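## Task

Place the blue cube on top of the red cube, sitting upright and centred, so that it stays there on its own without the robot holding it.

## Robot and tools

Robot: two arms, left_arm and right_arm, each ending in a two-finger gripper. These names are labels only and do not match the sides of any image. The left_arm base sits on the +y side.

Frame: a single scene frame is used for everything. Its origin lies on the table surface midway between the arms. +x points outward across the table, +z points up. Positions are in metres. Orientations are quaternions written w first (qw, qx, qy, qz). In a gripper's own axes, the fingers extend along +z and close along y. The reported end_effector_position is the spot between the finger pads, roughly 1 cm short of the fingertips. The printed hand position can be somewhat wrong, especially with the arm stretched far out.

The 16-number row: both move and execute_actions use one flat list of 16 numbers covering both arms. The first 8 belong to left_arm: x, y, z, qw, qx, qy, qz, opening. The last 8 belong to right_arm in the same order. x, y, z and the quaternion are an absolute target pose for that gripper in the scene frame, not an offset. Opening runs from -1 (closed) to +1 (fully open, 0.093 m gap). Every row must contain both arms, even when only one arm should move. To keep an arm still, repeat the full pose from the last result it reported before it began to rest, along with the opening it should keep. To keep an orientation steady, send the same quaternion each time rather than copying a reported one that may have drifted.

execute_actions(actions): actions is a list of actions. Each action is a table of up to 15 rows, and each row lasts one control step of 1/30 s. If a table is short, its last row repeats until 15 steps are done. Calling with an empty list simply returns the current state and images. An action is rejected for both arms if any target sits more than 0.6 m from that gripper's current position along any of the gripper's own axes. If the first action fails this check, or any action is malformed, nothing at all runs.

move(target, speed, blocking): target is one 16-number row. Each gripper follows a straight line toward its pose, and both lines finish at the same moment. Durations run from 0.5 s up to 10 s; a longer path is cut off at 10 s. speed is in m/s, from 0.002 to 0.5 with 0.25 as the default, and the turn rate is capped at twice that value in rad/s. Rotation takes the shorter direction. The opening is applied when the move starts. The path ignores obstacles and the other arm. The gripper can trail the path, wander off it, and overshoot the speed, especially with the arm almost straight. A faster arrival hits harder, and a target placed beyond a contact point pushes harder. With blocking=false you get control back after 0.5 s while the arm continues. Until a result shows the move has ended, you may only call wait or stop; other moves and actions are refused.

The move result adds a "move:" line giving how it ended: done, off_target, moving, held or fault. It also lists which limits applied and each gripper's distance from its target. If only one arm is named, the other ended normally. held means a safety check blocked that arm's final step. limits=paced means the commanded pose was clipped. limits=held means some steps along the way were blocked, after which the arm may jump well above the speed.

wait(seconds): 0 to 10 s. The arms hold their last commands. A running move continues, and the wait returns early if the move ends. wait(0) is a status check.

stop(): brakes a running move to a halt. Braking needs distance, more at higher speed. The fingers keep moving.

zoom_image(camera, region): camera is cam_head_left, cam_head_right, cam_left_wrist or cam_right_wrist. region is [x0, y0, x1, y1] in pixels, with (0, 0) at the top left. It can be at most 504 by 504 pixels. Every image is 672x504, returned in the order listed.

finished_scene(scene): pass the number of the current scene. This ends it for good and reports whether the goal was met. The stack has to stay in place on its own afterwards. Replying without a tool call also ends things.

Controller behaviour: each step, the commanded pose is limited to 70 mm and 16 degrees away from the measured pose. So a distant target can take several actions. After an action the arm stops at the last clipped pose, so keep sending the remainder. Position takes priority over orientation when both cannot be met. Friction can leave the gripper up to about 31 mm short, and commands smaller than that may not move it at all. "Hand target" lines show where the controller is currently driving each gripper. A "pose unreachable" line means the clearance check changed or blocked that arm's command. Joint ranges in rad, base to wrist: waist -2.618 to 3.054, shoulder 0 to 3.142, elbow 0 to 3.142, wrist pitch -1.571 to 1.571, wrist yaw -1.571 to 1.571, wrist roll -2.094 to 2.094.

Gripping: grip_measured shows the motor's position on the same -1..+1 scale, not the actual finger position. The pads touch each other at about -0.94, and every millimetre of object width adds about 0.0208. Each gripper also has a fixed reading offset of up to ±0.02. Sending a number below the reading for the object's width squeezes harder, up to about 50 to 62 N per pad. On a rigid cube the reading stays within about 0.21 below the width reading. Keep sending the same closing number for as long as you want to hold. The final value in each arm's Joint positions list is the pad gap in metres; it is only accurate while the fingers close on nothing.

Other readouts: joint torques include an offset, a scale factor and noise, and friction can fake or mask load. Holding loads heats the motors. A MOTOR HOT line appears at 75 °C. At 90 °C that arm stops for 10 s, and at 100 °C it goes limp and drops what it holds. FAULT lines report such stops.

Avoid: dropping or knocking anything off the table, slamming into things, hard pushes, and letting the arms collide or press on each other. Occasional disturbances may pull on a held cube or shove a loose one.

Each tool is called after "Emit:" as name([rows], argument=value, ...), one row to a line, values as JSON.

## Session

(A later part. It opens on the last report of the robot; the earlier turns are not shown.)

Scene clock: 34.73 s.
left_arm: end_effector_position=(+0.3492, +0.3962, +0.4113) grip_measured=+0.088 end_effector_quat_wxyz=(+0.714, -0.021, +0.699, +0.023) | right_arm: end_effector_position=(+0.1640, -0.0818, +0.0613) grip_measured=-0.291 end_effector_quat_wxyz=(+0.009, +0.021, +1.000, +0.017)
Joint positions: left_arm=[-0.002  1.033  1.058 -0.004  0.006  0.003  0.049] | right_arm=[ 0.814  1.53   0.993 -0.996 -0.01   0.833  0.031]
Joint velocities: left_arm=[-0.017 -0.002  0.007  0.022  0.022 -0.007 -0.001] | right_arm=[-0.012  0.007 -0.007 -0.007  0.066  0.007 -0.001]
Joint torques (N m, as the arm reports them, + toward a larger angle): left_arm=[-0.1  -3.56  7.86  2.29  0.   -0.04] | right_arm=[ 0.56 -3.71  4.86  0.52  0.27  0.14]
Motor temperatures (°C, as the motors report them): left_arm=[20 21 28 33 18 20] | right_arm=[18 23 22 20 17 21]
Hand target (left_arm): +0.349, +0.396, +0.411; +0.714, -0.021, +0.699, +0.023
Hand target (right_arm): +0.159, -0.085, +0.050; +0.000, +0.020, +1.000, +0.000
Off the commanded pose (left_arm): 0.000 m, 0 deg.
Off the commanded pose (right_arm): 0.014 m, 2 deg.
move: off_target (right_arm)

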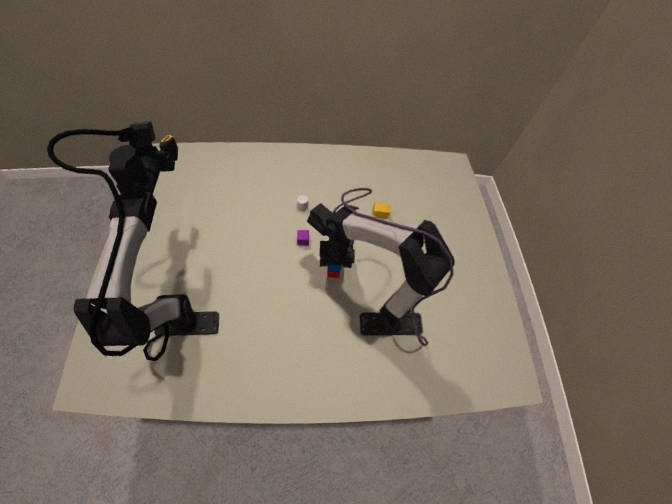

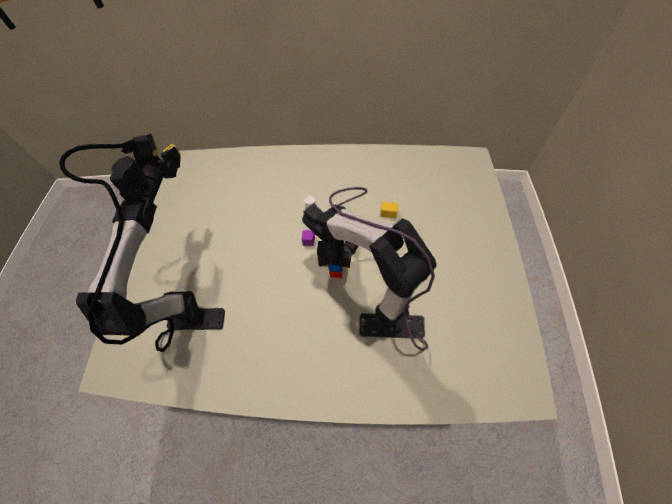

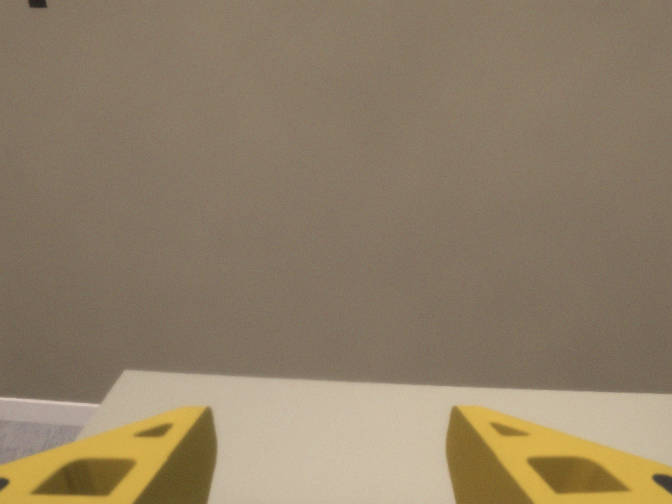

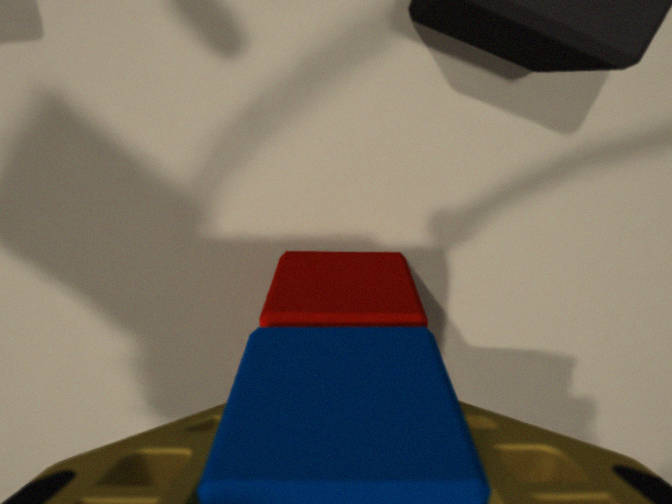

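Emit:
move(target=[0.3492,0.3962,0.4113,0.714,-0.021,0.699,0.023,0.088, 0.159,-0.085,0.049,0,0.02,1,0,0.4], speed=0.04)

Emit:
move(target=[0.3492,0.3962,0.4113,0.714,-0.021,0.699,0.023,0.088, 0.164,-0.082,0.16,0,0.02,1,0,0.4], speed=0.12)

Scene clock: 41.00 s.
left_arm: end_effector_position=(+0.3492, +0.3962, +0.4113) grip_measured=+0.088 end_effector_quat_wxyz=(+0.714, -0.021, +0.699, +0.023) | right_arm: end_effector_position=(+0.1647, -0.0810, +0.0614) grip_measured=+0.397 end_effector_quat_wxyz=(+0.011, +0.021, +1.000, +0.019)
Joint positions: left_arm=[-0.002  1.033  1.058 -0.004  0.006  0.003  0.049] | right_arm=[ 0.814  1.53   0.993 -0.992 -0.01   0.833  0.064]
Joint velocities: left_arm=[ 0.032  0.002 -0.037 -0.037  0.007 -0.022 -0.002] | right_arm=[-0.002 -0.007 -0.002  0.007  0.022 -0.066  0.001]
Joint torques (N m, as the arm reports them, + toward a larger angle): left_arm=[-0.13 -3.59  7.92  2.29  0.   -0.05] | right_arm=[ 0.56 -3.92  4.79  0.52  0.28  0.14]
Motor temperatures (°C, as the motors report them): left_arm=[20 21 28 34 18 20] | right_arm=[18 22 22 20 17 21]
Hand target (left_arm): +0.349, +0.396, +0.411; +0.714, -0.021, +0.699, +0.023
Hand target (right_arm): +0.159, -0.085, +0.049; -0.000, +0.020, +1.000, -0.000
Off the commanded pose (left_arm): 0.000 m, 0 deg.
Off the commanded pose (right_arm): 0.014 m, 2 deg.
move: off_target (right_arm)

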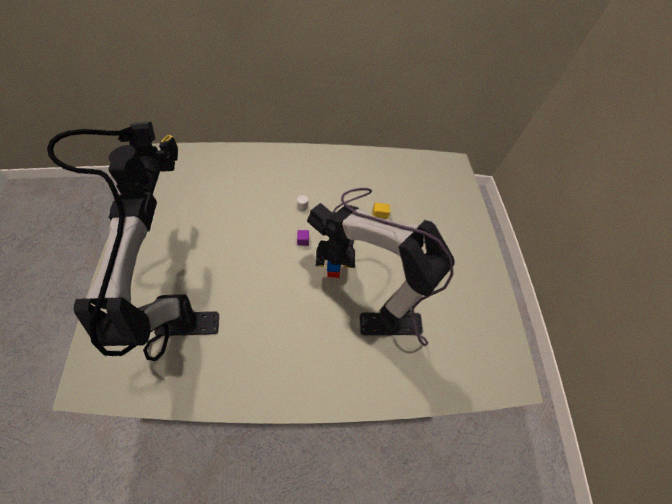

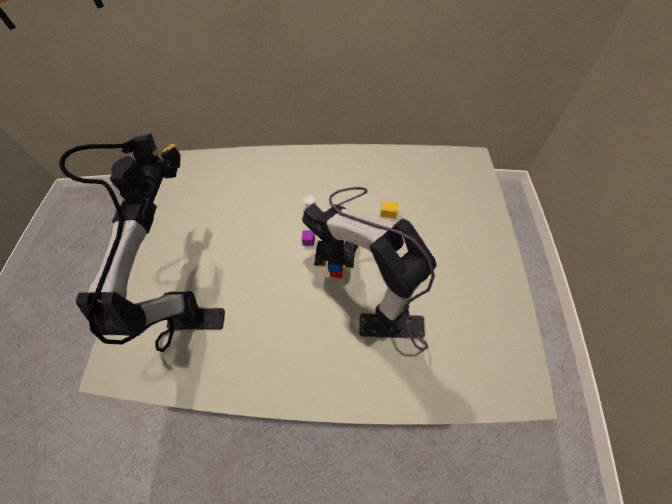

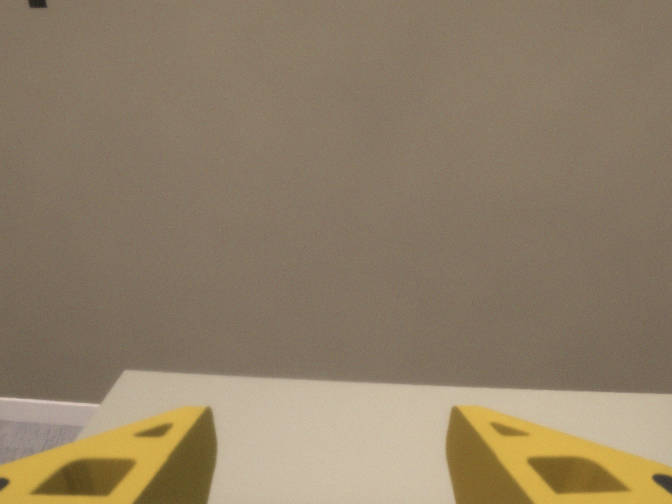

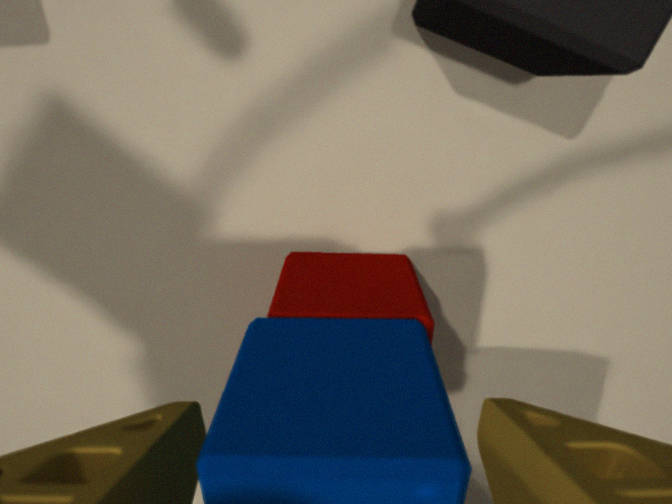

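Scene clock: 42.43 s.
left_arm: end_effector_position=(+0.3492, +0.3962, +0.4113) grip_measured=+0.088 end_effector_quat_wxyz=(+0.714, -0.021, +0.699, +0.023) | right_arm: end_effector_position=(+0.1640, -0.0819, +0.1553) grip_measured=+0.397 end_effector_quat_wxyz=(-0.005, +0.021, +1.000, +0.002)
Joint positions: left_arm=[-0.002  1.033  1.058 -0.004  0.006  0.003  0.049] | right_arm=[ 0.814  1.53   1.371 -1.416 -0.01   0.833  0.064]
Joint velocities: left_arm=[-0.007 -0.002  0.022  0.007  0.037 -0.051 -0.001] | right_arm=[-0.012  0.002 -0.007 -0.066 -0.11  -0.051 -0.   ]
Joint torques (N m, as the arm reports them, + toward a larger angle): left_arm=[-0.07 -3.56  7.82  2.27  0.   -0.05] | right_arm=[ 0.38 -6.36  8.08  0.24  0.21  0.1 ]
Motor temperatures (°C, as the motors report them): left_arm=[20 21 28 34 18 20] | right_arm=[18 22 23 20 17 21]
Hand target (left_arm): +0.349, +0.396, +0.411; +0.714, -0.021, +0.699, +0.023
Hand target (right_arm): +0.164, -0.082, +0.160; +0.000, +0.020, +1.000, +0.000
Off the commanded pose (left_arm): 0.000 m, 0 deg.
Off the commanded pose (right_arm): 0.005 m, 1 deg.
move: done

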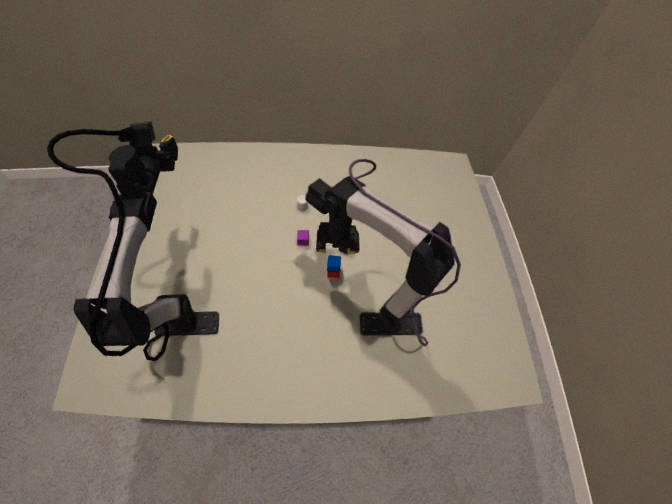

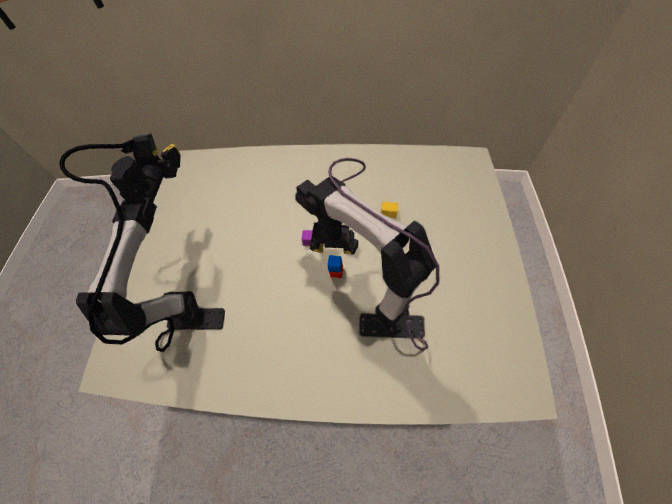

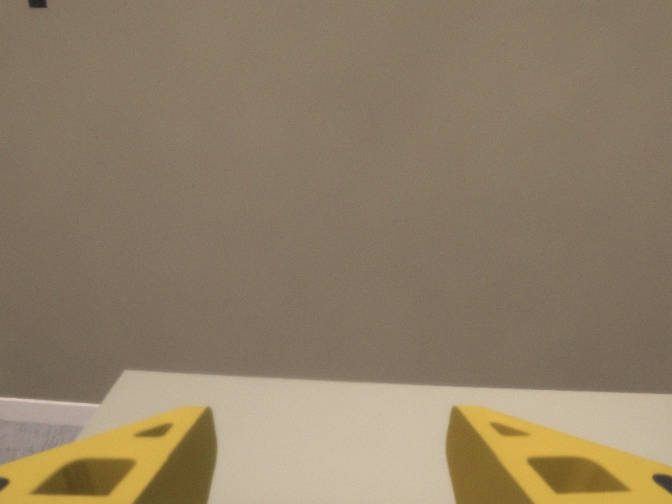

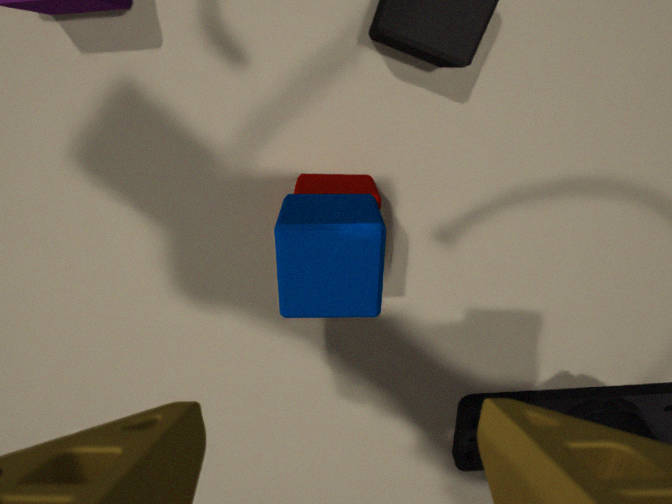

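Offset is about 3 mm, which is acceptable.

Emit:
finished_scene(scene=2)

The scene is finished: the task was done.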